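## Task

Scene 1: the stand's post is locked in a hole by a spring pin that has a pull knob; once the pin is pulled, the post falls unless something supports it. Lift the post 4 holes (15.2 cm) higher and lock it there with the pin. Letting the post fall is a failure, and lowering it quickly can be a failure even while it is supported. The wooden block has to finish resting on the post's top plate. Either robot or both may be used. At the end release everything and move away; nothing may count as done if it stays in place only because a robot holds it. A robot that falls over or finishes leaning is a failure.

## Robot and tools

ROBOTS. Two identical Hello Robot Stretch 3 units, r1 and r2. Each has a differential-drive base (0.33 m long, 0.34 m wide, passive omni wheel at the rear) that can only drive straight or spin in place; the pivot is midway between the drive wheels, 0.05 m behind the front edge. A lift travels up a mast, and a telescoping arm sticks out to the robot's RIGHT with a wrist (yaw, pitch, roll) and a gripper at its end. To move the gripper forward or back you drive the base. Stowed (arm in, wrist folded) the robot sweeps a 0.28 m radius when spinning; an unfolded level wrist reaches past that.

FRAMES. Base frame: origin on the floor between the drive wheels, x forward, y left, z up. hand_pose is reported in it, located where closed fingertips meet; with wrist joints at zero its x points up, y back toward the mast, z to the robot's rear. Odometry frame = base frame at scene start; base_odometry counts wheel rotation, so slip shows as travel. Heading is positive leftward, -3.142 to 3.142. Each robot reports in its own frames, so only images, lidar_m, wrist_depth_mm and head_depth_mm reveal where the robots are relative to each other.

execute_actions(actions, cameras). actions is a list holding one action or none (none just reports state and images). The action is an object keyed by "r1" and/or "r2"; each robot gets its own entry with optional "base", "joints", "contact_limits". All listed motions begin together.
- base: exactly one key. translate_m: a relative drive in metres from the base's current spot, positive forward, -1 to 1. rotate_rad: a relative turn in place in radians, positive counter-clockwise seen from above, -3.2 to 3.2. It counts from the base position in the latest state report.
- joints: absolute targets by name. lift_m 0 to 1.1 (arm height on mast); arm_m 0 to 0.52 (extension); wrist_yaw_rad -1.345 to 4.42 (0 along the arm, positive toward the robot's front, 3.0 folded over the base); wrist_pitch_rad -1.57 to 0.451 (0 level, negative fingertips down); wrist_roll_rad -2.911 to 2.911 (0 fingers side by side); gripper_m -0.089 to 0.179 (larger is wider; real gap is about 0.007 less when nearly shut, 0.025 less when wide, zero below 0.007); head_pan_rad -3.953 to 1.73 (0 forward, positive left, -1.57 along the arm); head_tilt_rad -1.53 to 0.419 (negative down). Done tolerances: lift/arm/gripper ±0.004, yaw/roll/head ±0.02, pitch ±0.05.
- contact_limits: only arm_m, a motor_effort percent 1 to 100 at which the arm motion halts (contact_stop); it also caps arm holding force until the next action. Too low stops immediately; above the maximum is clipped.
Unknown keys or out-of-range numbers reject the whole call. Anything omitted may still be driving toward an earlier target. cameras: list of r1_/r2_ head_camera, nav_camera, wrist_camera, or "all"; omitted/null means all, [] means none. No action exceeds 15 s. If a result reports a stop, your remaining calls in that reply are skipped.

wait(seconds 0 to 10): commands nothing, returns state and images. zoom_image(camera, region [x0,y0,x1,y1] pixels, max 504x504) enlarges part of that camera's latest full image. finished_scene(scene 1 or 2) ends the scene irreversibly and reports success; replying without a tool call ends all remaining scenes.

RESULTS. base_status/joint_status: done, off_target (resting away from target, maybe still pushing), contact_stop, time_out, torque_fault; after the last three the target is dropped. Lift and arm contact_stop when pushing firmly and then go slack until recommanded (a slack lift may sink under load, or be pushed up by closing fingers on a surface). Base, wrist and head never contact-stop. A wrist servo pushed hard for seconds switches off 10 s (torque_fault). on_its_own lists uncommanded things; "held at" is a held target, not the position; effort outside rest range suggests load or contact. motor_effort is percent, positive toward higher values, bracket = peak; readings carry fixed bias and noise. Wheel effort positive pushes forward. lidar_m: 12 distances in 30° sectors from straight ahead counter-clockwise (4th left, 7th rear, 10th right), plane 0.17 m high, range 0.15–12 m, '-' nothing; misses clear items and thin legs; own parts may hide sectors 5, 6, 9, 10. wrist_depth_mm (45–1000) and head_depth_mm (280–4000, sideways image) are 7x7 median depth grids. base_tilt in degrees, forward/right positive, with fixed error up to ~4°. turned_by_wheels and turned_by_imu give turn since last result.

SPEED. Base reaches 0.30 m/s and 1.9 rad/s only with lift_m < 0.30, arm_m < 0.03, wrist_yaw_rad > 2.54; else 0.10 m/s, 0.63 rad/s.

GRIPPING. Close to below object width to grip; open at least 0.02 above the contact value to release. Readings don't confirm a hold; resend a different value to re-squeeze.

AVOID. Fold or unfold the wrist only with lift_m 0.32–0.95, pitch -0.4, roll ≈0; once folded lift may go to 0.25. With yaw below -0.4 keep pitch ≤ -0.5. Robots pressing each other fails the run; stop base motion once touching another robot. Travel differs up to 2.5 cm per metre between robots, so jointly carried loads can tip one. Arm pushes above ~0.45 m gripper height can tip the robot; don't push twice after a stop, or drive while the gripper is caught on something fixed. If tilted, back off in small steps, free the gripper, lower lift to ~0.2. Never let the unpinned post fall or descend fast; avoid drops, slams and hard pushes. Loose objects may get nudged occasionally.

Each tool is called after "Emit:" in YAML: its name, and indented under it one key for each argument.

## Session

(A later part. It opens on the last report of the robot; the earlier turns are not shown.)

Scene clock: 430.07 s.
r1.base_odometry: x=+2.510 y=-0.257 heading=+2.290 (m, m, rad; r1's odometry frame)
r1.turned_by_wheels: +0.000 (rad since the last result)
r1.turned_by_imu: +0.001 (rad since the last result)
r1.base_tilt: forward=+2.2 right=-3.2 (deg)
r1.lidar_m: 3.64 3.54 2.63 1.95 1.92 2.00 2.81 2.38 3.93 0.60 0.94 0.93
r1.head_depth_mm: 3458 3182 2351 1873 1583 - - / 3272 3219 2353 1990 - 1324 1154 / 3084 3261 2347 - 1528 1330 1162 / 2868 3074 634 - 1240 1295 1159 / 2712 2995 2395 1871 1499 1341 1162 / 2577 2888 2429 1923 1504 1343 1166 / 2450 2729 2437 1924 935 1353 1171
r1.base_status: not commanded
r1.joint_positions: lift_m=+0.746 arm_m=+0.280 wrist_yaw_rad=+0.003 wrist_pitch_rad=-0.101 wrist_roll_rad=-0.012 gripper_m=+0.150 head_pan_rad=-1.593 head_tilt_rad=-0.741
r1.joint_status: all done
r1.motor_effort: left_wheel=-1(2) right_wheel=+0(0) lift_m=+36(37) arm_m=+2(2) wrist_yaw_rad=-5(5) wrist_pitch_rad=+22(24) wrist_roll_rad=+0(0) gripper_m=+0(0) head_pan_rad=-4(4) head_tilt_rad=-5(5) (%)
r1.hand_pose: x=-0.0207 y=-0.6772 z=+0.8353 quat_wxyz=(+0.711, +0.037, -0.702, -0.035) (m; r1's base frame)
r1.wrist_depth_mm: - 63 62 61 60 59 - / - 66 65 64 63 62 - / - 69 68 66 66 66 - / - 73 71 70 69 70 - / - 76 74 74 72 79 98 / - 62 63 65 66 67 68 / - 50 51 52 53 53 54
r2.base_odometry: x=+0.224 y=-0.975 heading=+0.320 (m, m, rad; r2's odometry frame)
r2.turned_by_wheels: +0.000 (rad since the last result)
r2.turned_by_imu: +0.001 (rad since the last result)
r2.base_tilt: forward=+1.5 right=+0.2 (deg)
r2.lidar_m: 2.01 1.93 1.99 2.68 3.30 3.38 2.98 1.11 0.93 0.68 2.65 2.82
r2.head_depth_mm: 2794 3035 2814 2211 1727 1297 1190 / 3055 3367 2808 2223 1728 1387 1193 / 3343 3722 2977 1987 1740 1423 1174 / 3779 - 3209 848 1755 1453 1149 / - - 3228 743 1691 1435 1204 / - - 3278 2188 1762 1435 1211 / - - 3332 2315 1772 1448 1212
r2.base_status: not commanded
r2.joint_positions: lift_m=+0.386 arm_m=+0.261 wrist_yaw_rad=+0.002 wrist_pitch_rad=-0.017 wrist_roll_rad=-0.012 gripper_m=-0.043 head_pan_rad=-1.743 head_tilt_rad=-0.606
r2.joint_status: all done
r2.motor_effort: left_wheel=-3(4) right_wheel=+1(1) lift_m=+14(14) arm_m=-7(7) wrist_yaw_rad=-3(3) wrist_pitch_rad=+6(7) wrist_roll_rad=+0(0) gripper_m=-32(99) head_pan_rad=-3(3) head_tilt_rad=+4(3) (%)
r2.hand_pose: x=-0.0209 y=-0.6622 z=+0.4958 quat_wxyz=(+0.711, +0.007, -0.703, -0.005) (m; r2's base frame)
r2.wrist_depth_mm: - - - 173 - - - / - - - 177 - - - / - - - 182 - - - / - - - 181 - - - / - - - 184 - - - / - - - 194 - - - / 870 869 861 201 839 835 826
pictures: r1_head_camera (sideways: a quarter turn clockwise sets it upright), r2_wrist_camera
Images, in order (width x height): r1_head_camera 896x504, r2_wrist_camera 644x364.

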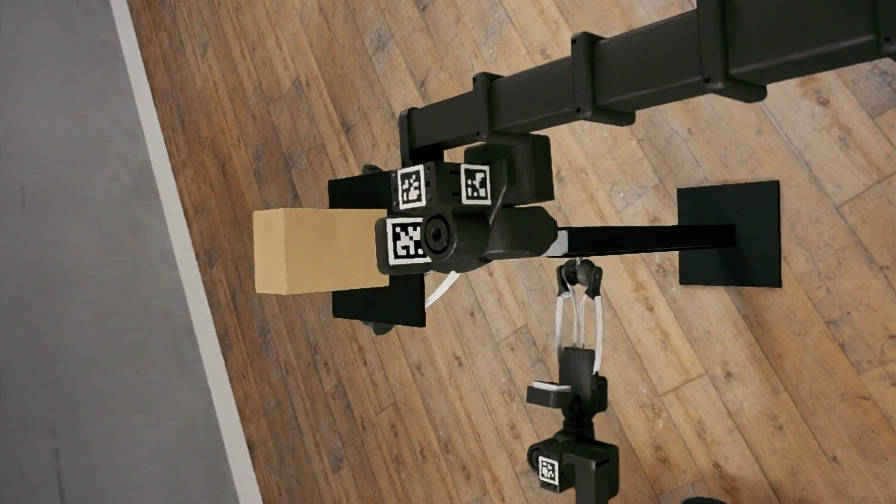

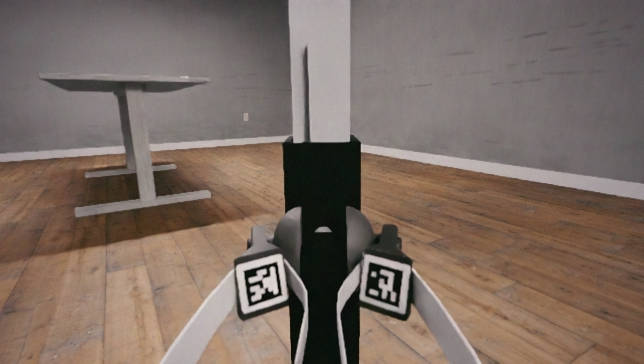

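Load is carried (lift effort 36). Pull the pin 12 mm.

Emit:
execute_actions:
  actions:
    - {"r1": {"joints": {"lift_m": 0.748}}, "r2": {"joints": {"arm_m": 0.249}}}
  cameras: ["r2_wrist_camera", "r1_head_camera"]

Emit:
zoom_image:
  camera: "r1_head_camera"
  region: [530, 220, 640, 320]

Scene clock: 437.63 s.
r1.base_odometry: x=+2.510 y=-0.257 heading=+2.290 (m, m, rad; r1's odometry frame)
r1.turned_by_wheels: +0.000 (rad since the last result)
r1.turned_by_imu: +0.002 (rad since the last result)
r1.base_tilt: forward=+2.3 right=-3.2 (deg)
r1.lidar_m: 3.65 3.55 2.63 1.95 1.93 2.00 2.81 2.38 3.92 0.60 0.94 0.94
r1.head_depth_mm: 3501 3169 2381 1881 1578 - - / 3267 3149 2349 1998 - 1325 1156 / 3047 3201 2320 - 1521 1332 1158 / 2863 3105 633 - 1455 1297 1171 / 2708 2986 2426 1855 1497 1343 1166 / 2580 2865 2422 1923 1476 1344 1167 / 2466 2685 2437 1919 906 1347 1176
r1.base_status: not commanded
r1.joint_positions: lift_m=+0.747 arm_m=+0.280 wrist_yaw_rad=+0.003 wrist_pitch_rad=-0.104 wrist_roll_rad=-0.012 gripper_m=+0.150 head_pan_rad=-1.593 head_tilt_rad=-0.741
r1.joint_status: all done
r1.motor_effort: left_wheel=-2(1) right_wheel=+1(1) lift_m=+35(38) arm_m=+2(2) wrist_yaw_rad=-5(5) wrist_pitch_rad=+24(25) wrist_roll_rad=+0(0) gripper_m=+0(0) head_pan_rad=-4(4) head_tilt_rad=-5(5) (%)
r1.hand_pose: x=-0.0207 y=-0.6771 z=+0.8357 quat_wxyz=(+0.711, +0.038, -0.702, -0.036) (m; r1's base frame)
r1.wrist_depth_mm: - 62 62 61 60 59 - / - 66 64 63 63 62 - / - 69 67 66 66 65 - / - 73 71 70 69 69 - / - 76 74 73 72 79 98 / - 62 63 64 66 67 68 / - 50 51 52 53 53 54
r2.base_odometry: x=+0.224 y=-0.975 heading=+0.320 (m, m, rad; r2's odometry frame)
r2.turned_by_wheels: +0.000 (rad since the last result)
r2.turned_by_imu: +0.001 (rad since the last result)
r2.base_tilt: forward=+1.5 right=+0.1 (deg)
r2.lidar_m: 2.02 1.93 1.99 2.67 3.31 3.41 2.99 1.11 0.93 0.68 2.64 2.82
r2.head_depth_mm: 2783 2998 2759 2215 1715 1302 1185 / 3017 3345 2811 2234 1733 1385 1191 / 3340 3702 3046 1996 1740 1419 1207 / 3825 - 3208 846 1748 1426 1149 / - - 3255 742 1700 1432 1204 / - - 3275 2197 1767 1430 1206 / - - 3306 2315 1767 1442 1216
r2.base_status: not commanded
r2.joint_positions: lift_m=+0.386 arm_m=+0.250 wrist_yaw_rad=+0.002 wrist_pitch_rad=-0.015 wrist_roll_rad=-0.012 gripper_m=-0.021 head_pan_rad=-1.743 head_tilt_rad=-0.606
r2.joint_status: all done
r2.on_its_own: gripper_m is held at -0.022, not at your -0.045, by its stall guard, which is not easing now
r2.motor_effort: left_wheel=-2(3) right_wheel=+0(1) lift_m=+14(14) arm_m=-12(19) wrist_yaw_rad=-3(3) wrist_pitch_rad=+6(6) wrist_roll_rad=+0(1) gripper_m=-21(22) head_pan_rad=-3(3) head_tilt_rad=+4(3) (%)
r2.hand_pose: x=-0.0209 y=-0.6505 z=+0.4963 quat_wxyz=(+0.711, +0.006, -0.703, -0.005) (m; r2's base frame)
r2.wrist_depth_mm: - - - 184 - - - / - - - 189 - - - / - - - 195 - - - / - - - 194 - - - / - - - 171 - - - / - - - 207 - - - / 855 877 849 215 853 835 836
pictures: r1_head_camera (sideways: a quarter turn clockwise sets it upright), r2_wrist_camera
Images, in order (width x height): r1_head_camera 896x504, r2_wrist_camera 644x364.

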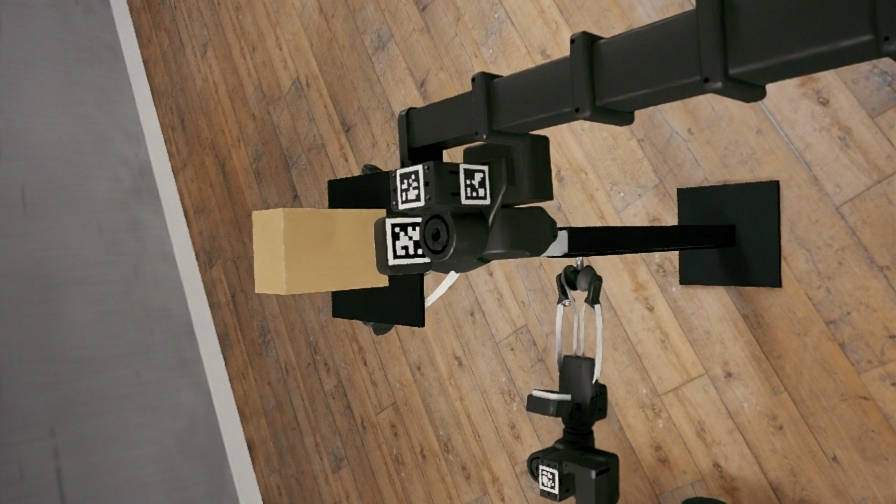

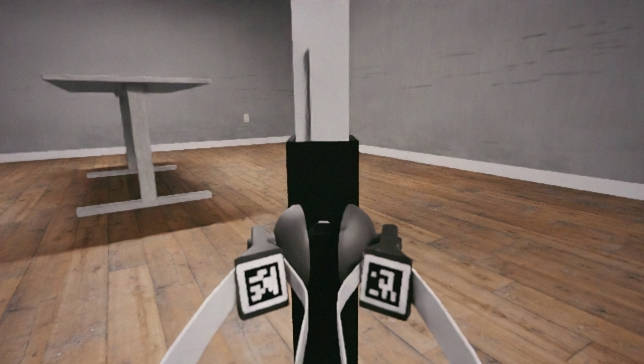

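Region (530, 220, 640, 320) of r1_head_camera's 896x504 image, scaled by 4.582, with more detail than that image has; it fills the top 458 rows of this view, and the rest is white.

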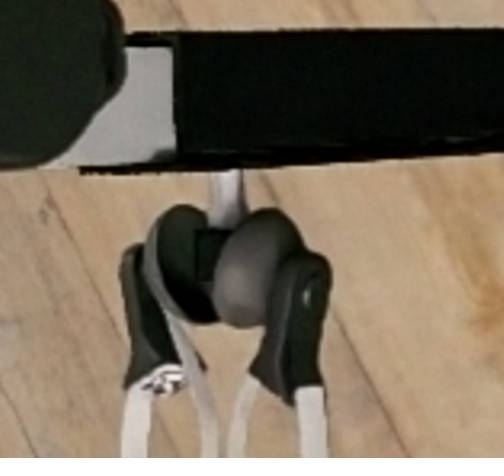

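Emit:
execute_actions:
  actions:
    - {"r2": {"joints": {"gripper_m": 0.05}}}
  cameras: []

Emit:
execute_actions:
  actions:
    - {"r2": {"joints": {"arm_m": 0.27}, "contact_limits": {"arm_m": 15}}}
  cameras: []

Emit:
execute_actions:
  actions:
    - {"r2": {"joints": {"gripper_m": -0.02}, "contact_limits": {"arm_m": 15}}}
  cameras: ["r2_wrist_camera", "r1_head_camera"]

Emit:
zoom_image:
  camera: "r1_head_camera"
  region: [530, 220, 640, 320]

Scene clock: 468.43 s.
r1.base_odometry: x=+2.510 y=-0.257 heading=+2.290 (m, m, rad; r1's odometry frame)
r1.turned_by_wheels: +0.000 (rad since the last result)
r1.turned_by_imu: +0.001 (rad since the last result)
r1.base_tilt: forward=+2.2 right=-3.2 (deg)
r1.lidar_m: 3.62 3.54 2.63 1.96 1.92 2.01 2.82 2.38 3.94 0.60 0.93 0.94
r1.head_depth_mm: 3467 3165 2361 1872 1581 - - / 3281 3206 2356 1987 - 1327 1149 / 3062 3243 2362 - 1527 1326 1161 / 2869 3097 633 - 1454 1301 1161 / 2720 2986 2405 1847 1537 1342 1165 / 2575 2914 2425 1903 1470 1353 1175 / 2446 2711 2458 1928 909 1353 1175
r1.base_status: not commanded
r1.joint_positions: lift_m=+0.747 arm_m=+0.280 wrist_yaw_rad=+0.003 wrist_pitch_rad=-0.104 wrist_roll_rad=-0.012 gripper_m=+0.150 head_pan_rad=-1.593 head_tilt_rad=-0.741
r1.joint_status: not commanded
r1.motor_effort: left_wheel=-1(1) right_wheel=+1(0) lift_m=+35(35) arm_m=+2(2) wrist_yaw_rad=-5(5) wrist_pitch_rad=+24(24) wrist_roll_rad=+0(0) gripper_m=+0(0) head_pan_rad=-4(4) head_tilt_rad=-5(5) (%)
r1.hand_pose: x=-0.0207 y=-0.6771 z=+0.8357 quat_wxyz=(+0.711, +0.038, -0.702, -0.036) (m; r1's base frame)
r1.wrist_depth_mm: - 62 62 61 60 59 - / - 65 64 64 63 62 - / - 69 68 67 65 65 - / - 73 71 70 69 69 - / - 76 74 73 72 79 98 / - 62 63 64 66 67 68 / - 50 51 52 52 53 54
r2.base_odometry: x=+0.224 y=-0.975 heading=+0.320 (m, m, rad; r2's odometry frame)
r2.turned_by_wheels: +0.000 (rad since the last result)
r2.turned_by_imu: +0.000 (rad since the last result)
r2.base_tilt: forward=+1.7 right=+0.2 (deg)
r2.lidar_m: 2.02 1.93 2.00 2.67 3.30 3.39 2.98 1.10 0.93 0.68 2.64 2.82
r2.head_depth_mm: 2806 3010 2780 2198 1726 1301 1190 / 3101 3320 2843 2232 1724 1384 1194 / 3399 3720 3053 1996 1747 1414 1213 / 3777 - 3210 846 1751 1424 1147 / - - 3227 742 1701 1426 1203 / - - 3277 2210 1760 1435 1212 / - - 3267 2330 1779 1438 1218
r2.base_status: not commanded
r2.joint_positions: lift_m=+0.386 arm_m=+0.249 wrist_yaw_rad=+0.002 wrist_pitch_rad=-0.017 wrist_roll_rad=-0.012 gripper_m=+0.050 head_pan_rad=-1.743 head_tilt_rad=-0.606
r2.joint_status: all done
r2.motor_effort: left_wheel=-3(3) right_wheel=+1(1) lift_m=+14(15) arm_m=-7(12) wrist_yaw_rad=-3(2) wrist_pitch_rad=+6(6) wrist_roll_rad=+0(0) gripper_m=+1(87) head_pan_rad=-3(2) head_tilt_rad=+3(3) (%)
r2.hand_pose: x=-0.0209 y=-0.6502 z=+0.4957 quat_wxyz=(+0.711, +0.007, -0.703, -0.006) (m; r2's base frame)
r2.wrist_depth_mm: - - - 184 - - - / - - - 189 - - - / - - - 194 - - - / - - - 194 - - - / - - - 198 - - - / - - - 208 - - - / 866 866 852 216 833 843 844
pictures: none
No camera images: the call's "cameras" was empty. Leave "cameras" out to get every camera's image.

Scene clock: 469.50 s.
r1.base_odometry: x=+2.510 y=-0.257 heading=+2.290 (m, m, rad; r1's odometry frame)
r1.turned_by_wheels: +0.000 (rad since the last result)
r1.turned_by_imu: +0.000 (rad since the last result)
r1.base_tilt: forward=+2.2 right=-3.2 (deg)
r1.lidar_m: 3.64 3.53 2.64 1.95 1.91 2.00 2.81 2.38 3.93 0.60 0.93 0.94
r1.head_depth_mm: 3451 3217 2347 1870 1581 - - / 3275 3176 2366 1993 - 1330 1146 / 3080 3206 2330 - 1523 1328 1156 / 2905 3080 633 - 1025 1291 1164 / 2733 2947 2426 1831 1530 1342 1168 / 2574 2860 2433 1910 1464 1347 1170 / 2455 2700 2459 1929 901 1340 1170
r1.base_status: not commanded
r1.joint_positions: lift_m=+0.747 arm_m=+0.280 wrist_yaw_rad=+0.003 wrist_pitch_rad=-0.104 wrist_roll_rad=-0.012 gripper_m=+0.150 head_pan_rad=-1.593 head_tilt_rad=-0.741
r1.joint_status: not commanded
r1.motor_effort: left_wheel=-1(1) right_wheel=-1(1) lift_m=+35(36) arm_m=+2(2) wrist_yaw_rad=-5(5) wrist_pitch_rad=+23(23) wrist_roll_rad=+0(0) gripper_m=+0(1) head_pan_rad=-4(4) head_tilt_rad=-5(5) (%)
r1.hand_pose: x=-0.0207 y=-0.6771 z=+0.8357 quat_wxyz=(+0.711, +0.038, -0.702, -0.036) (m; r1's base frame)
r1.wrist_depth_mm: - 63 62 61 60 59 - / - 66 65 64 63 62 - / - 69 67 66 65 66 - / - 73 71 70 69 69 - / - 76 74 73 72 79 98 / - 62 63 64 66 67 68 / - 50 51 52 53 53 54
r2.base_odometry: x=+0.224 y=-0.975 heading=+0.320 (m, m, rad; r2's odometry frame)
r2.turned_by_wheels: +0.000 (rad since the last result)
r2.turned_by_imu: +0.000 (rad since the last result)
r2.base_tilt: forward=+1.6 right=+0.2 (deg)
r2.lidar_m: 2.01 1.93 1.99 2.68 3.30 3.40 2.99 1.11 0.93 0.68 2.64 2.82
r2.head_depth_mm: 2770 3028 2752 2233 1736 1295 1189 / 3011 3333 2814 2227 1718 1379 1190 / 3375 3705 3007 2003 1729 1418 1172 / 3818 - 3220 843 1749 1465 1153 / - - 3227 743 1701 1427 1205 / - - 3270 2193 1764 1439 1209 / - - 3316 2316 1774 1443 1215
r2.base_status: not commanded
r2.joint_positions: lift_m=+0.386 arm_m=+0.270 wrist_yaw_rad=+0.002 wrist_pitch_rad=-0.018 wrist_roll_rad=-0.012 gripper_m=+0.050 head_pan_rad=-1.743 head_tilt_rad=-0.606
r2.joint_status: all done
r2.motor_effort: left_wheel=-3(3) right_wheel=+1(2) lift_m=+15(14) arm_m=+7(8) wrist_yaw_rad=-2(2) wrist_pitch_rad=+6(6) wrist_roll_rad=+0(0) gripper_m=+0(0) head_pan_rad=-3(2) head_tilt_rad=+4(3) (%)
r2.contact_limits: arm_m 15 (drawing in: default 34, maximum 55; extending or still: default 45, maximum 74)
r2.hand_pose: x=-0.0209 y=-0.6703 z=+0.4956 quat_wxyz=(+0.711, +0.007, -0.703, -0.006) (m; r2's base frame)
r2.wrist_depth_mm: - - - 164 - - - / - - - 170 - - - / - - - 174 - - - / - - - 172 - - - / - - - 177 - - - / - - - 184 - - - / 867 859 852 193 857 839 836
pictures: none
No camera images: the call's "cameras" was empty. Leave "cameras" out to get every camera's image.

action 0: r2: "contact_limits": arm_m has a limit but is not in "joints" beside it: add it there, or leave its limit out

Region (530, 220, 640, 320) of r1_head_camera's 896x504 image, scaled by 4.582, with more detail than that image has; it fills the top 458 rows of this view, and the rest is white.

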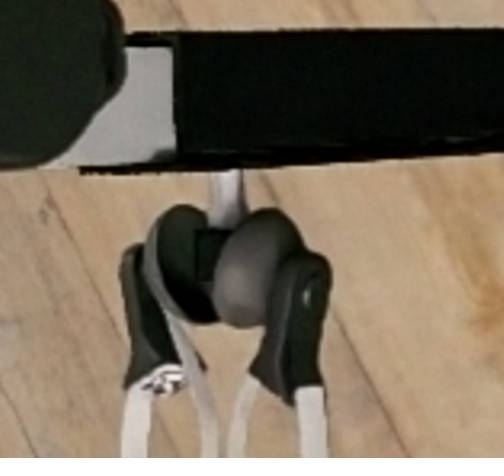

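Emit:
execute_actions:
  actions:
    - {"r2": {"joints": {"gripper_m": -0.02}}}
  cameras: ["r2_wrist_camera", "r1_head_camera", "r2_head_camera"]

Emit:
zoom_image:
  camera: "r1_head_camera"
  region: [530, 220, 640, 320]

Scene clock: 477.47 s.
r1.base_odometry: x=+2.510 y=-0.257 heading=+2.290 (m, m, rad; r1's odometry frame)
r1.turned_by_wheels: +0.000 (rad since the last result)
r1.turned_by_imu: +0.001 (rad since the last result)
r1.base_tilt: forward=+2.2 right=-3.3 (deg)
r1.lidar_m: 3.63 3.53 2.63 1.96 1.92 2.01 2.81 2.38 3.93 0.60 0.94 0.93
r1.head_depth_mm: 3493 3179 2340 1867 1585 - - / 3277 3168 2370 1999 - 1327 1153 / 3034 3200 2327 - 1523 1331 1156 / 2897 3081 633 - 1022 1297 1159 / 2744 3002 2424 1842 1529 1342 1167 / 2606 2842 2437 1927 1471 1342 1170 / 2449 2730 2453 1924 899 1356 1169
r1.base_status: not commanded
r1.joint_positions: lift_m=+0.747 arm_m=+0.280 wrist_yaw_rad=+0.003 wrist_pitch_rad=-0.104 wrist_roll_rad=-0.012 gripper_m=+0.150 head_pan_rad=-1.593 head_tilt_rad=-0.741
r1.joint_status: not commanded
r1.motor_effort: left_wheel=-1(1) right_wheel=+1(1) lift_m=+35(35) arm_m=+2(2) wrist_yaw_rad=-4(5) wrist_pitch_rad=+24(23) wrist_roll_rad=+0(0) gripper_m=+0(0) head_pan_rad=-4(4) head_tilt_rad=-5(6) (%)
r1.hand_pose: x=-0.0207 y=-0.6771 z=+0.8357 quat_wxyz=(+0.711, +0.038, -0.702, -0.036) (m; r1's base frame)
r1.wrist_depth_mm: - 62 62 61 60 59 - / - 66 65 63 63 62 - / - 69 67 67 66 65 - / - 73 71 70 69 69 - / - 76 74 74 72 79 98 / - 62 63 64 66 67 68 / - 50 51 52 53 53 54
r2.base_odometry: x=+0.224 y=-0.975 heading=+0.320 (m, m, rad; r2's odometry frame)
r2.turned_by_wheels: +0.000 (rad since the last result)
r2.turned_by_imu: +0.000 (rad since the last result)
r2.base_tilt: forward=+1.6 right=+0.2 (deg)
r2.lidar_m: 2.02 1.93 1.99 2.67 3.30 3.41 2.98 1.11 0.94 0.68 2.65 2.81
r2.head_depth_mm: 2805 3035 2789 2214 1720 1300 1189 / 3044 3340 2819 2231 1726 1390 1191 / 3380 3709 2986 1995 1741 1414 1171 / 3750 - 3233 846 1743 1462 1154 / - - 3252 742 1702 1428 1202 / - - 3267 2204 1768 1437 1212 / - - 3294 2318 1775 1445 1209
r2.base_status: not commanded
r2.joint_positions: lift_m=+0.386 arm_m=+0.270 wrist_yaw_rad=+0.004 wrist_pitch_rad=-0.019 wrist_roll_rad=-0.012 gripper_m=-0.019 head_pan_rad=-1.743 head_tilt_rad=-0.606
r2.joint_status: all done
r2.motor_effort: left_wheel=-3(3) right_wheel=+2(2) lift_m=+14(14) arm_m=+7(7) wrist_yaw_rad=-5(4) wrist_pitch_rad=+7(7) wrist_roll_rad=+0(0) gripper_m=-24(99) head_pan_rad=-3(3) head_tilt_rad=+3(3) (%)
r2.hand_pose: x=-0.0204 y=-0.6703 z=+0.4953 quat_wxyz=(+0.711, +0.008, -0.703, -0.005) (m; r2's base frame)
r2.wrist_depth_mm: - - - 165 - - - / - - - 170 - - - / - - - 174 - - - / - - - 173 - - - / - - - 176 - - - / - - - 186 - - - / 867 868 850 194 837 824 830
pictures: r1_head_camera (sideways: a quarter turn clockwise sets it upright), r2_head_camera (sideways: a quarter turn clockwise sets it upright), r2_wrist_camera
Images, in order (width x height): r1_head_camera 896x504, r2_head_camera 896x504, r2_wrist_camera 644x364.

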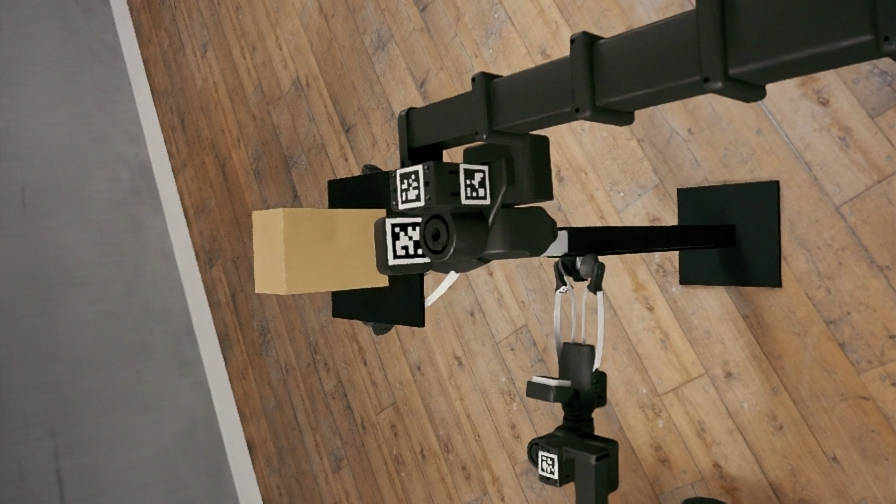

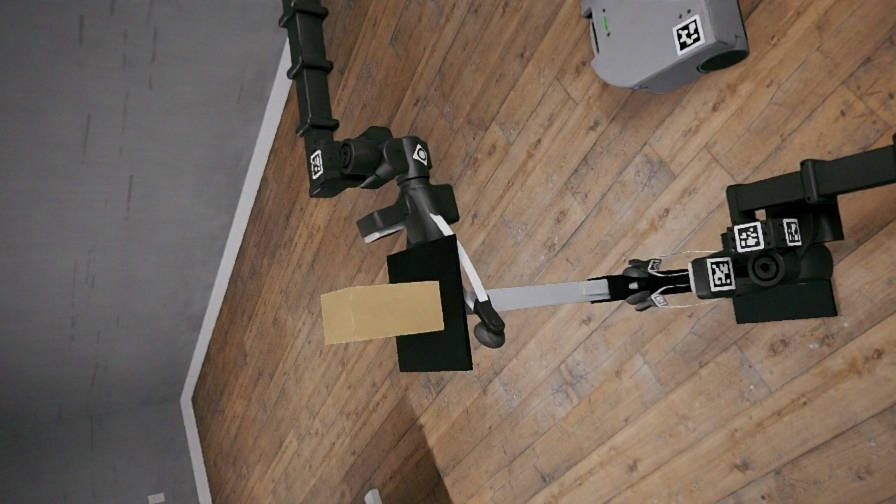

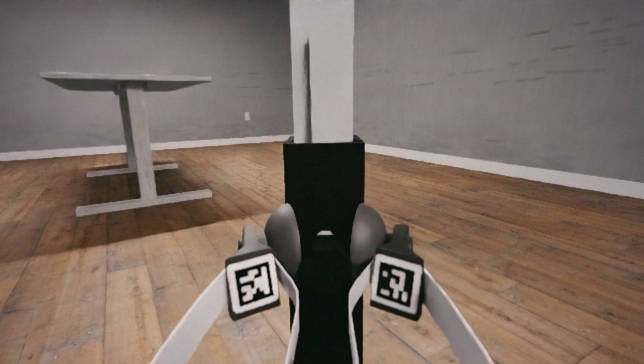

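Region (530, 220, 640, 320) of r1_head_camera's 896x504 image, scaled by 4.582, with more detail than that image has; it fills the top 458 rows of this view, and the rest is white.

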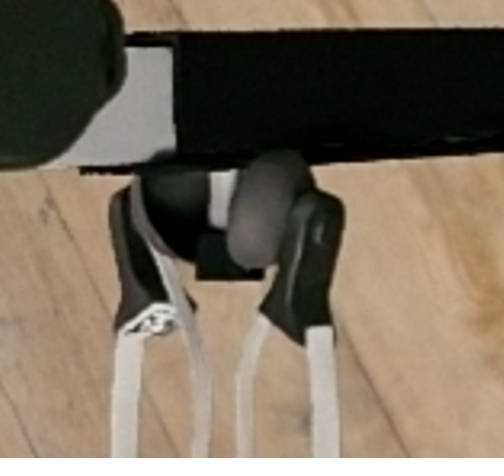

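Emit:
execute_actions:
  actions: []
  cameras: ["r1_head_camera","r2_wrist_camera"]

Scene clock: 510.37 s.
r1.base_odometry: x=+2.510 y=-0.257 heading=+2.290 (m, m, rad; r1's odometry frame)
r1.turned_by_wheels: +0.000 (rad since the last result)
r1.turned_by_imu: +0.001 (rad since the last result)
r1.base_tilt: forward=+2.2 right=-3.2 (deg)
r1.lidar_m: 3.64 3.53 2.62 1.95 1.92 2.00 2.81 2.37 3.92 0.60 0.94 0.94
r1.head_depth_mm: 3484 3137 2351 1852 1578 - - / 3265 3168 2369 1983 - 1331 1152 / 3096 3218 2332 - 1515 1327 1157 / 2893 3122 634 - 1022 1300 1162 / 2718 2965 2403 1847 1526 1341 1166 / 2564 2849 2429 1914 1460 1347 1169 / 2437 2730 2425 1932 902 1355 1169
r1.base_status: not commanded
r1.joint_positions: lift_m=+0.747 arm_m=+0.280 wrist_yaw_rad=+0.003 wrist_pitch_rad=-0.104 wrist_roll_rad=-0.012 gripper_m=+0.150 head_pan_rad=-1.593 head_tilt_rad=-0.741
r1.joint_status: not commanded
r1.motor_effort: left_wheel=-1(1) right_wheel=+1(1) lift_m=+36(35) arm_m=+2(2) wrist_yaw_rad=-5(5) wrist_pitch_rad=+23(23) wrist_roll_rad=+1(0) gripper_m=+0(0) head_pan_rad=-4(4) head_tilt_rad=-5(6) (%)
r1.hand_pose: x=-0.0207 y=-0.6771 z=+0.8357 quat_wxyz=(+0.711, +0.038, -0.702, -0.036) (m; r1's base frame)
r1.wrist_depth_mm: - 62 62 61 60 59 - / - 66 64 64 63 62 - / - 69 68 66 65 65 - / - 73 71 70 69 69 - / - 76 74 73 72 79 98 / - 62 63 64 66 67 68 / - 50 51 52 52 53 54
r2.base_odometry: x=+0.224 y=-0.975 heading=+0.320 (m, m, rad; r2's odometry frame)
r2.turned_by_wheels: +0.000 (rad since the last result)
r2.turned_by_imu: +0.000 (rad since the last result)
r2.base_tilt: forward=+1.7 right=+0.1 (deg)
r2.lidar_m: 2.02 1.93 1.99 2.67 3.31 3.40 2.98 1.11 0.93 0.68 2.65 2.82
r2.head_depth_mm: 2786 3038 2794 2211 1714 1296 1188 / 3045 3320 2808 2232 1723 1382 1193 / 3383 3715 3031 1995 1729 1420 1176 / 3735 - 3180 847 1751 1457 1146 / - - 3279 742 1712 1430 1209 / - - 3309 2199 1772 1431 1215 / - - 3285 2320 1782 1435 1219
r2.base_status: not commanded
r2.joint_positions: lift_m=+0.386 arm_m=+0.270 wrist_yaw_rad=+0.004 wrist_pitch_rad=-0.019 wrist_roll_rad=-0.012 gripper_m=-0.013 head_pan_rad=-1.743 head_tilt_rad=-0.606
r2.joint_status: all done
r2.on_its_own: gripper_m is held at -0.014, not at your -0.020, by its stall guard, which is not easing now
r2.motor_effort: left_wheel=-3(3) right_wheel=+2(2) lift_m=+14(14) arm_m=+7(7) wrist_yaw_rad=-4(4) wrist_pitch_rad=+7(7) wrist_roll_rad=+0(0) gripper_m=-21(99) head_pan_rad=-4(3) head_tilt_rad=+3(3) (%)
r2.hand_pose: x=-0.0204 y=-0.6703 z=+0.4953 quat_wxyz=(+0.711, +0.008, -0.703, -0.005) (m; r2's base frame)
r2.wrist_depth_mm: - - - 165 - - - / - - - 170 - - - / - - - 174 - - - / - - - 172 - - - / - - - 176 - - - / - - - 185 - - - / 855 867 838 193 838 837 831
pictures: r1_head_camera (sideways: a quarter turn clockwise sets it upright), r2_wrist_camera
Images, in order (width x height): r1_head_camera 896x504, r2_wrist_camera 644x364.

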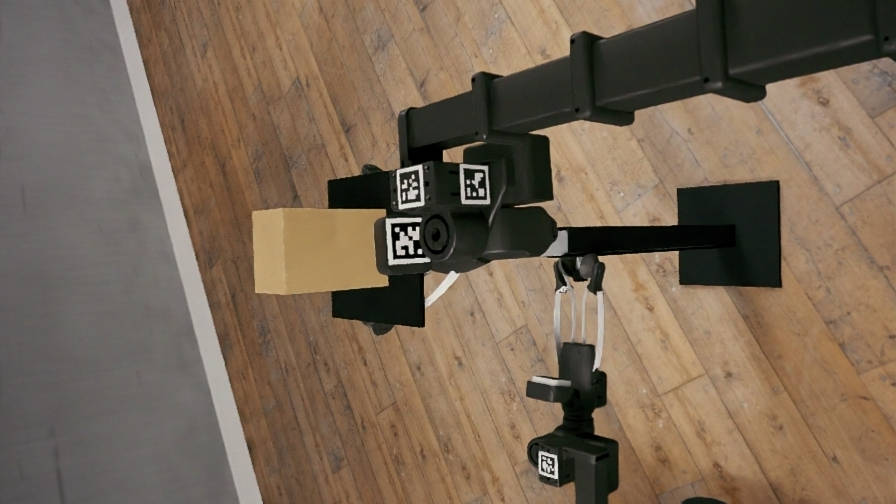

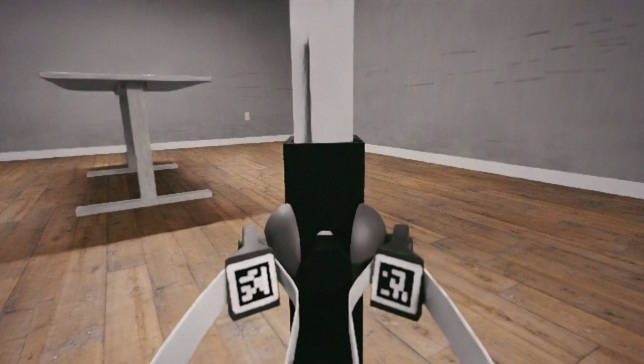

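Emit:
execute_actions:
  actions:
    - {"r2":{"joints":{"arm_m":0.262,"gripper_m":-0.05}}}
  cameras: ["r1_head_camera","r2_wrist_camera"]

Emit:
zoom_image:
  camera: "r1_head_camera"
  region: [530,220,640,320]

Scene clock: 518.43 s.
r1.base_odometry: x=+2.510 y=-0.257 heading=+2.290 (m, m, rad; r1's odometry frame)
r1.turned_by_wheels: +0.000 (rad since the last result)
r1.turned_by_imu: +0.001 (rad since the last result)
r1.base_tilt: forward=+2.2 right=-3.2 (deg)
r1.lidar_m: 3.64 3.54 2.64 1.95 1.92 2.00 2.81 2.38 3.93 0.60 0.93 0.94
r1.head_depth_mm: 3491 3217 2347 1858 1575 - - / 3246 3242 2359 1988 - 1325 1149 / 3073 3221 2337 - 1524 1336 1162 / 2875 3070 634 - 1019 1296 1165 / 2710 2975 2413 1847 1501 1343 1168 / 2569 2861 2458 1919 1477 1349 1169 / 2458 2688 2458 1915 925 1349 1168
r1.base_status: not commanded
r1.joint_positions: lift_m=+0.747 arm_m=+0.280 wrist_yaw_rad=+0.003 wrist_pitch_rad=-0.104 wrist_roll_rad=-0.012 gripper_m=+0.150 head_pan_rad=-1.593 head_tilt_rad=-0.741
r1.joint_status: not commanded
r1.motor_effort: left_wheel=-1(1) right_wheel=+1(1) lift_m=+36(35) arm_m=+2(2) wrist_yaw_rad=-5(4) wrist_pitch_rad=+24(24) wrist_roll_rad=+0(0) gripper_m=+1(1) head_pan_rad=-4(4) head_tilt_rad=-5(5) (%)
r1.hand_pose: x=-0.0207 y=-0.6771 z=+0.8357 quat_wxyz=(+0.711, +0.038, -0.702, -0.036) (m; r1's base frame)
r1.wrist_depth_mm: - 62 62 61 60 59 - / - 66 64 63 63 62 - / - 69 68 66 65 65 - / - 73 71 70 69 69 - / - 76 74 74 72 79 98 / - 62 63 64 66 67 68 / - 50 51 52 52 53 54
r2.base_odometry: x=+0.224 y=-0.975 heading=+0.320 (m, m, rad; r2's odometry frame)
r2.turned_by_wheels: +0.000 (rad since the last result)
r2.turned_by_imu: +0.001 (rad since the last result)
r2.base_tilt: forward=+1.5 right=+0.2 (deg)
r2.lidar_m: 2.02 1.93 1.99 2.68 3.30 3.40 2.99 1.11 0.93 0.68 2.65 2.81
r2.head_depth_mm: 2794 3001 2785 2226 1711 1294 1185 / 3035 3343 2814 2230 1733 1388 1193 / 3388 3792 3000 1997 1735 1419 1171 / 3762 - 3237 846 1739 1456 1152 / - - 3231 741 1706 1426 1204 / - - 3282 2197 1757 1435 1211 / - - 3306 2326 1781 1444 1211
r2.base_status: not commanded
r2.joint_positions: lift_m=+0.385 arm_m=+0.264 wrist_yaw_rad=+0.005 wrist_pitch_rad=-0.016 wrist_roll_rad=-0.012 gripper_m=-0.048 head_pan_rad=-1.743 head_tilt_rad=-0.606
r2.joint_status: all done
r2.on_its_own: arm_m is at rest, and its effort (-26) is outside its rest range (-14 to +14)
r2.motor_effort: left_wheel=-1(4) right_wheel=-1(3) lift_m=+15(15) arm_m=-26(26) wrist_yaw_rad=-5(5) wrist_pitch_rad=+6(7) wrist_roll_rad=-1(1) gripper_m=-38(99) head_pan_rad=-4(4) head_tilt_rad=+3(3) (%)
r2.hand_pose: x=-0.0202 y=-0.6644 z=+0.4960 quat_wxyz=(+0.711, +0.008, -0.703, -0.004) (m; r2's base frame)
r2.wrist_depth_mm: - - - 170 - - - / - - - 176 - - - / - - - 179 - - - / - - - 177 - - - / - - - 181 - - - / - - - 146 - - - / 872 867 855 200 835 841 842
pictures: r1_head_camera (sideways: a quarter turn clockwise sets it upright), r2_wrist_camera
Images, in order (width x height): r1_head_camera 896x504, r2_wrist_camera 644x364.

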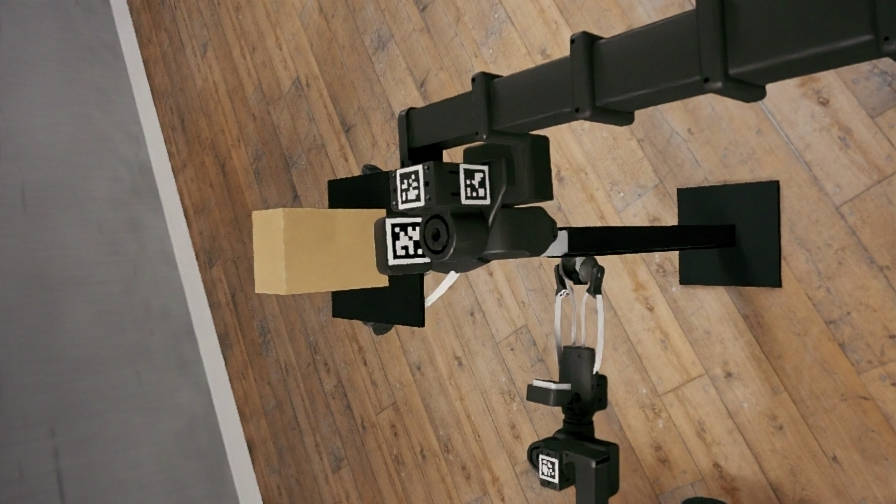

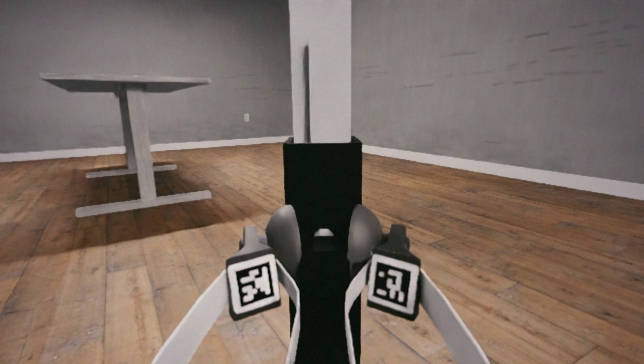

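Region (530, 220, 640, 320) of r1_head_camera's 896x504 image, scaled by 4.582, with more detail than that image has; it fills the top 458 rows of this view, and the rest is white.

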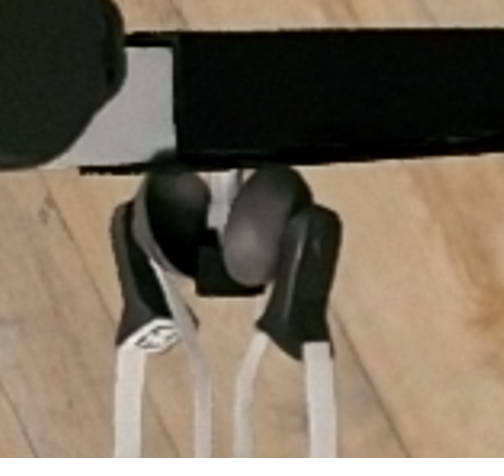

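Emit:
execute_actions:
  actions:
    - {"r2":{"joints":{"arm_m":0.256,"gripper_m":-0.065},"contact_limits":{"arm_m":42}}}
  cameras: ["r1_head_camera","r2_wrist_camera"]

Emit:
zoom_image:
  camera: "r1_head_camera"
  region: [530,220,640,320]

Scene clock: 527.87 s.
r1.base_odometry: x=+2.510 y=-0.257 heading=+2.290 (m, m, rad; r1's odometry frame)
r1.turned_by_wheels: +0.000 (rad since the last result)
r1.turned_by_imu: +0.002 (rad since the last result)
r1.base_tilt: forward=+2.2 right=-3.2 (deg)
r1.lidar_m: 3.65 3.52 2.63 1.95 1.92 2.00 2.80 2.38 3.91 0.60 0.94 0.94
r1.head_depth_mm: 3473 3197 2324 1870 1585 - - / 3253 3239 2345 1995 - 1325 1153 / 3066 3226 2337 - 1516 1324 1161 / 2881 3063 632 - 1022 1296 1164 / 2744 2966 2411 1841 1493 1336 1165 / 2592 2870 2411 1914 1512 1344 1166 / 2450 2700 2449 1920 934 1347 1177
r1.base_status: not commanded
r1.joint_positions: lift_m=+0.747 arm_m=+0.280 wrist_yaw_rad=+0.003 wrist_pitch_rad=-0.104 wrist_roll_rad=-0.012 gripper_m=+0.150 head_pan_rad=-1.593 head_tilt_rad=-0.741
r1.joint_status: not commanded
r1.motor_effort: left_wheel=-2(1) right_wheel=+0(1) lift_m=+35(35) arm_m=+2(2) wrist_yaw_rad=-4(4) wrist_pitch_rad=+23(23) wrist_roll_rad=+0(0) gripper_m=+1(0) head_pan_rad=-4(4) head_tilt_rad=-5(5) (%)
r1.hand_pose: x=-0.0207 y=-0.6771 z=+0.8357 quat_wxyz=(+0.711, +0.038, -0.702, -0.036) (m; r1's base frame)
r1.wrist_depth_mm: - 62 62 61 60 59 - / - 66 64 63 63 62 - / - 69 68 66 66 65 - / - 73 71 70 69 69 - / - 76 74 74 72 79 98 / - 62 63 64 66 67 68 / - 50 51 52 53 53 54
r2.base_odometry: x=+0.224 y=-0.975 heading=+0.320 (m, m, rad; r2's odometry frame)
r2.turned_by_wheels: +0.000 (rad since the last result)
r2.turned_by_imu: +0.001 (rad since the last result)
r2.base_tilt: forward=+1.6 right=+0.2 (deg)
r2.lidar_m: 2.02 1.93 1.98 2.67 3.31 3.38 2.97 1.11 0.94 0.68 2.65 2.82
r2.head_depth_mm: 2797 3032 2780 2213 1719 1293 1190 / 3022 3364 2829 2226 1723 1386 1189 / 3364 3725 3013 1999 1735 1410 1185 / 3763 - 3219 843 1740 1462 1147 / - - 3227 743 1700 1433 1208 / - - 3237 2210 1759 1441 1204 / - - 3293 2323 1771 1440 1216
r2.base_status: not commanded
r2.joint_positions: lift_m=+0.385 arm_m=+0.257 wrist_yaw_rad=+0.004 wrist_pitch_rad=-0.012 wrist_roll_rad=-0.012 gripper_m=-0.063 head_pan_rad=-1.743 head_tilt_rad=-0.605
r2.joint_status: all done
r2.on_its_own: arm_m is at rest, and its effort (-21) is outside its rest range (-14 to +14)
r2.motor_effort: left_wheel=-1(3) right_wheel=-1(1) lift_m=+15(16) arm_m=-21(23) wrist_yaw_rad=-5(5) wrist_pitch_rad=+4(6) wrist_roll_rad=+0(0) gripper_m=-42(99) head_pan_rad=-2(3) head_tilt_rad=+3(3) (%)
r2.contact_limits: arm_m 42 (drawing in: default 34, maximum 55; extending or still: default 45, maximum 74)
r2.hand_pose: x=-0.0204 y=-0.6582 z=+0.4971 quat_wxyz=(+0.711, +0.006, -0.703, -0.003) (m; r2's base frame)
r2.wrist_depth_mm: - - - 176 - - - / - - - 181 - - - / - - - 185 - - - / - - - 185 - - - / - - - 187 - - - / - - - 174 - - - / 862 864 864 205 845 850 847
pictures: r1_head_camera (sideways: a quarter turn clockwise sets it upright), r2_wrist_camera
Images, in order (width x height): r1_head_camera 896x504, r2_wrist_camera 644x364.

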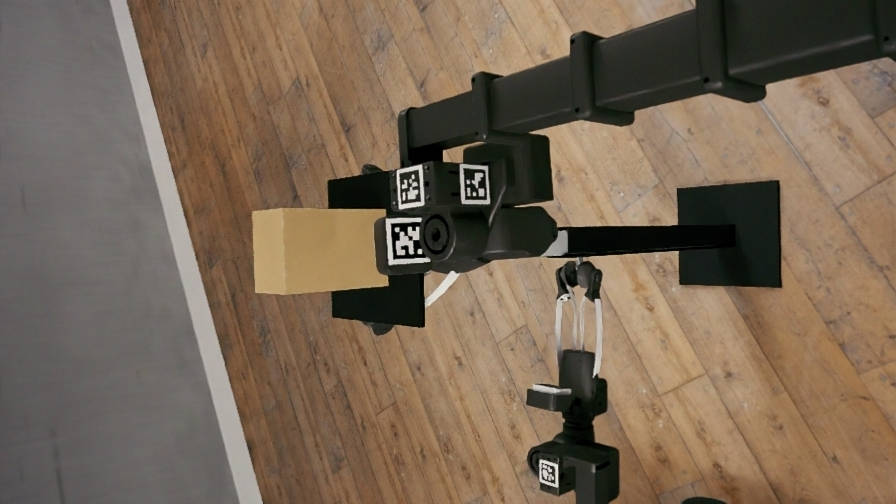

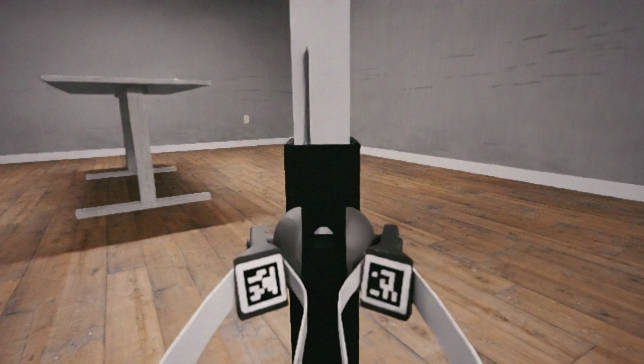

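Region (530, 220, 640, 320) of r1_head_camera's 896x504 image, scaled by 4.582, with more detail than that image has; it fills the top 458 rows of this view, and the rest is white.

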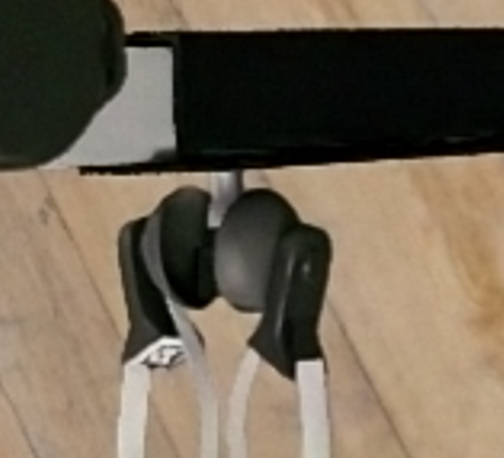

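Emit:
execute_actions:
  actions:
    - {"r2":{"joints":{"arm_m":0.259,"gripper_m":-0.088}}}
  cameras: []

Emit:
execute_actions:
  actions:
    - {"r2":{"joints":{"arm_m":0.252},"contact_limits":{"arm_m":45}}}
  cameras: ["r1_head_camera","r2_wrist_camera"]

Emit:
zoom_image:
  camera: "r1_head_camera"
  region: [530,220,640,320]

Scene clock: 547.10 s.
r1.base_odometry: x=+2.510 y=-0.257 heading=+2.290 (m, m, rad; r1's odometry frame)
r1.turned_by_wheels: +0.000 (rad since the last result)
r1.turned_by_imu: +0.003 (rad since the last result)
r1.base_tilt: forward=+2.2 right=-3.2 (deg)
r1.lidar_m: 3.62 3.53 2.63 1.95 1.92 2.00 2.80 2.38 3.91 0.60 0.93 0.93
r1.head_depth_mm: 3522 3191 2376 1856 1593 - - / 3285 3218 2346 2005 - 1324 1150 / 3068 3235 2350 - 1520 1326 1156 / 2862 3123 633 - 1453 1300 1155 / 2724 2960 2418 1845 1500 1343 1160 / 2593 2853 2440 1904 1507 1349 1168 / 2458 2682 2454 1930 931 1353 1176
r1.base_status: not commanded
r1.joint_positions: lift_m=+0.747 arm_m=+0.280 wrist_yaw_rad=+0.003 wrist_pitch_rad=-0.104 wrist_roll_rad=-0.012 gripper_m=+0.150 head_pan_rad=-1.593 head_tilt_rad=-0.741
r1.joint_status: not commanded
r1.motor_effort: left_wheel=-1(1) right_wheel=+1(1) lift_m=+36(35) arm_m=+2(2) wrist_yaw_rad=-5(4) wrist_pitch_rad=+23(24) wrist_roll_rad=+0(0) gripper_m=+1(1) head_pan_rad=-4(4) head_tilt_rad=-5(5) (%)
r1.hand_pose: x=-0.0207 y=-0.6771 z=+0.8357 quat_wxyz=(+0.711, +0.038, -0.702, -0.036) (m; r1's base frame)
r1.wrist_depth_mm: - 62 62 61 60 59 - / - 66 64 63 63 62 - / - 69 68 67 65 65 - / - 73 71 70 69 69 - / - 76 74 73 72 79 98 / - 62 63 64 66 67 68 / - 50 51 52 53 53 54
r2.base_odometry: x=+0.224 y=-0.975 heading=+0.320 (m, m, rad; r2's odometry frame)
r2.turned_by_wheels: +0.000 (rad since the last result)
r2.turned_by_imu: +0.001 (rad since the last result)
r2.base_tilt: forward=+1.7 right=+0.2 (deg)
r2.lidar_m: 2.01 1.93 1.99 2.68 3.30 3.40 2.98 1.11 0.93 0.68 2.65 2.82
r2.head_depth_mm: 2813 3000 2788 2220 1715 1300 1189 / 3044 3358 2803 2226 1713 1386 1194 / 3402 3725 3010 2008 1734 1418 1170 / 3750 - 3214 851 1750 1464 1149 / - - 3245 742 1699 1424 1199 / - - 3294 2211 1777 1433 1209 / - - 3282 2298 1778 1435 1214
r2.base_status: not commanded
r2.joint_positions: lift_m=+0.385 arm_m=+0.259 wrist_yaw_rad=+0.004 wrist_pitch_rad=-0.012 wrist_roll_rad=-0.012 gripper_m=-0.085 head_pan_rad=-1.743 head_tilt_rad=-0.605
r2.joint_status: all done
r2.motor_effort: left_wheel=-2(2) right_wheel=+0(0) lift_m=+16(15) arm_m=-2(15) wrist_yaw_rad=-4(4) wrist_pitch_rad=+4(4) wrist_roll_rad=+0(0) gripper_m=-56(99) head_pan_rad=-3(3) head_tilt_rad=+3(3) (%)
r2.hand_pose: x=-0.0205 y=-0.6600 z=+0.4970 quat_wxyz=(+0.711, +0.006, -0.703, -0.003) (m; r2's base frame)
r2.wrist_depth_mm: - - - 175 - - - / - - - 181 - - - / - - - 183 - - - / - - - 183 - - - / - - - 186 - - - / - - - 174 - - - / 878 870 848 204 853 850 855
pictures: none
No camera images: the call's "cameras" was empty. Leave "cameras" out to get every camera's image.

Scene clock: 547.83 s.
r1.base_odometry: x=+2.510 y=-0.257 heading=+2.290 (m, m, rad; r1's odometry frame)
r1.turned_by_wheels: +0.000 (rad since the last result)
r1.turned_by_imu: +0.000 (rad since the last result)
r1.base_tilt: forward=+2.2 right=-3.2 (deg)
r1.lidar_m: 3.65 3.54 2.64 1.95 1.92 2.01 2.81 2.38 3.94 0.60 0.93 0.94
r1.head_depth_mm: 3485 3171 2349 1862 1584 - - / 3265 3194 2361 1991 - 1323 1157 / 3043 3220 2354 - 1526 1329 1159 / 2863 3101 632 - 1455 1294 1160 / 2708 2956 2392 1848 1499 1343 1168 / 2565 2868 2433 1921 1463 1345 1170 / 2456 2725 2442 1916 905 1341 1173
r1.base_status: not commanded
r1.joint_positions: lift_m=+0.747 arm_m=+0.280 wrist_yaw_rad=+0.003 wrist_pitch_rad=-0.104 wrist_roll_rad=-0.012 gripper_m=+0.150 head_pan_rad=-1.593 head_tilt_rad=-0.741
r1.joint_status: not commanded
r1.motor_effort: left_wheel=-1(1) right_wheel=+0(0) lift_m=+35(35) arm_m=+2(2) wrist_yaw_rad=-4(5) wrist_pitch_rad=+23(23) wrist_roll_rad=+0(0) gripper_m=+0(1) head_pan_rad=-4(4) head_tilt_rad=-5(5) (%)
r1.hand_pose: x=-0.0207 y=-0.6771 z=+0.8357 quat_wxyz=(+0.711, +0.038, -0.702, -0.036) (m; r1's base frame)
r1.wrist_depth_mm: - 62 61 61 60 59 - / - 65 64 64 63 62 - / - 69 68 66 66 65 - / - 73 71 70 69 69 - / - 76 74 74 72 79 98 / - 62 63 64 66 67 68 / - 51 51 52 52 53 54
r2.base_odometry: x=+0.224 y=-0.975 heading=+0.320 (m, m, rad; r2's odometry frame)
r2.turned_by_wheels: +0.000 (rad since the last result)
r2.turned_by_imu: +0.000 (rad since the last result)
r2.base_tilt: forward=+1.5 right=+0.1 (deg)
r2.lidar_m: 2.02 1.93 1.99 2.67 3.31 3.39 2.98 1.11 0.93 0.68 2.65 2.82
r2.head_depth_mm: 2790 3049 2785 2202 1720 1301 1193 / 3057 3363 2823 2236 1730 1391 1193 / 3396 3722 3032 2006 1735 1414 1209 / 3812 - 3217 845 1753 1448 1148 / - - 3227 743 1705 1424 1207 / - - 3294 2215 1757 1432 1206 / - - 3291 2312 1777 1441 1212
r2.base_status: not commanded
r2.joint_positions: lift_m=+0.385 arm_m=+0.254 wrist_yaw_rad=+0.004 wrist_pitch_rad=-0.010 wrist_roll_rad=-0.012 gripper_m=-0.081 head_pan_rad=-1.743 head_tilt_rad=-0.605
r2.joint_status: all done
r2.on_its_own: gripper_m is held at -0.084, not at your -0.088, by its stall guard, which is still easing; arm_m is at rest, and its effort (-28) is outside its rest range (-14 to +14)
r2.motor_effort: left_wheel=-1(2) right_wheel=-1(0) lift_m=+15(15) arm_m=-28(29) wrist_yaw_rad=-4(4) wrist_pitch_rad=+3(4) wrist_roll_rad=+0(0) gripper_m=-50(54) head_pan_rad=-2(2) head_tilt_rad=+3(3) (%)
r2.contact_limits: arm_m 45 (drawing in: default 34, maximum 55; extending or still: default 45, maximum 74)
r2.hand_pose: x=-0.0205 y=-0.6547 z=+0.4977 quat_wxyz=(+0.711, +0.005, -0.703, -0.002) (m; r2's base frame)
r2.wrist_depth_mm: - - - 180 - - - / - - - 185 - - - / - - - 190 - - - / - - - 189 - - - / - - - 191 - - - / - - - 201 - - - / 889 875 858 209 866 852 844
pictures: r1_head_camera (sideways: a quarter turn clockwise sets it upright), r2_wrist_camera
Images, in order (width x height): r1_head_camera 896x504, r2_wrist_camera 644x364.

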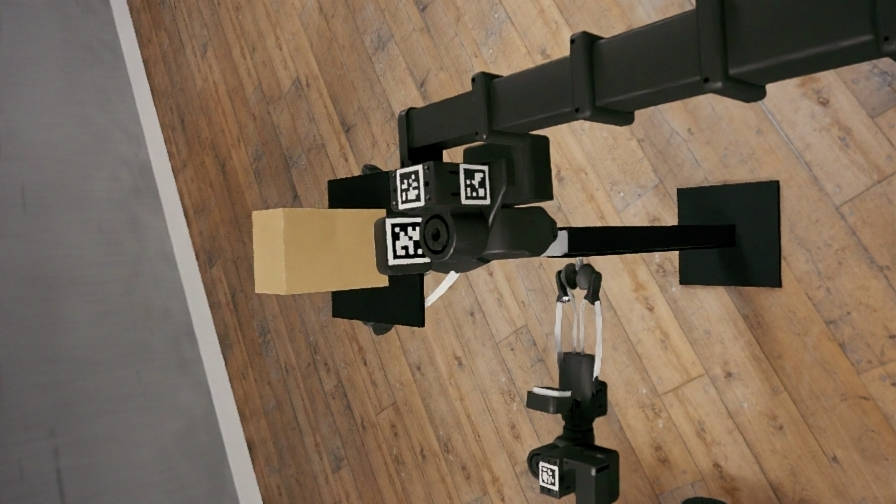

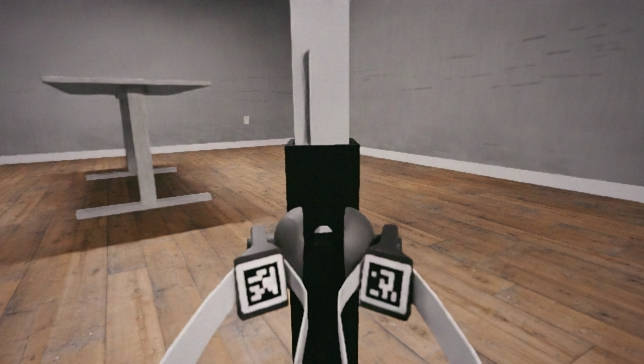

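Region (530, 220, 640, 320) of r1_head_camera's 896x504 image, scaled by 4.582, with more detail than that image has; it fills the top 458 rows of this view, and the rest is white.

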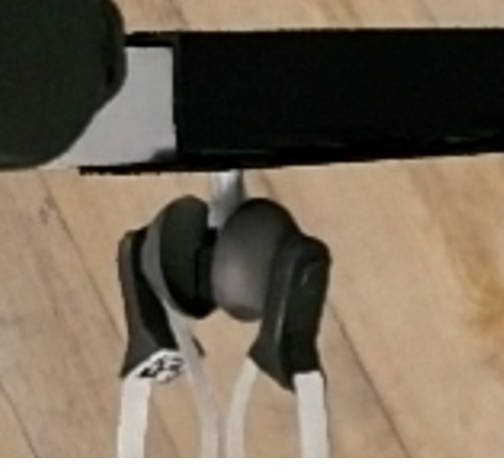

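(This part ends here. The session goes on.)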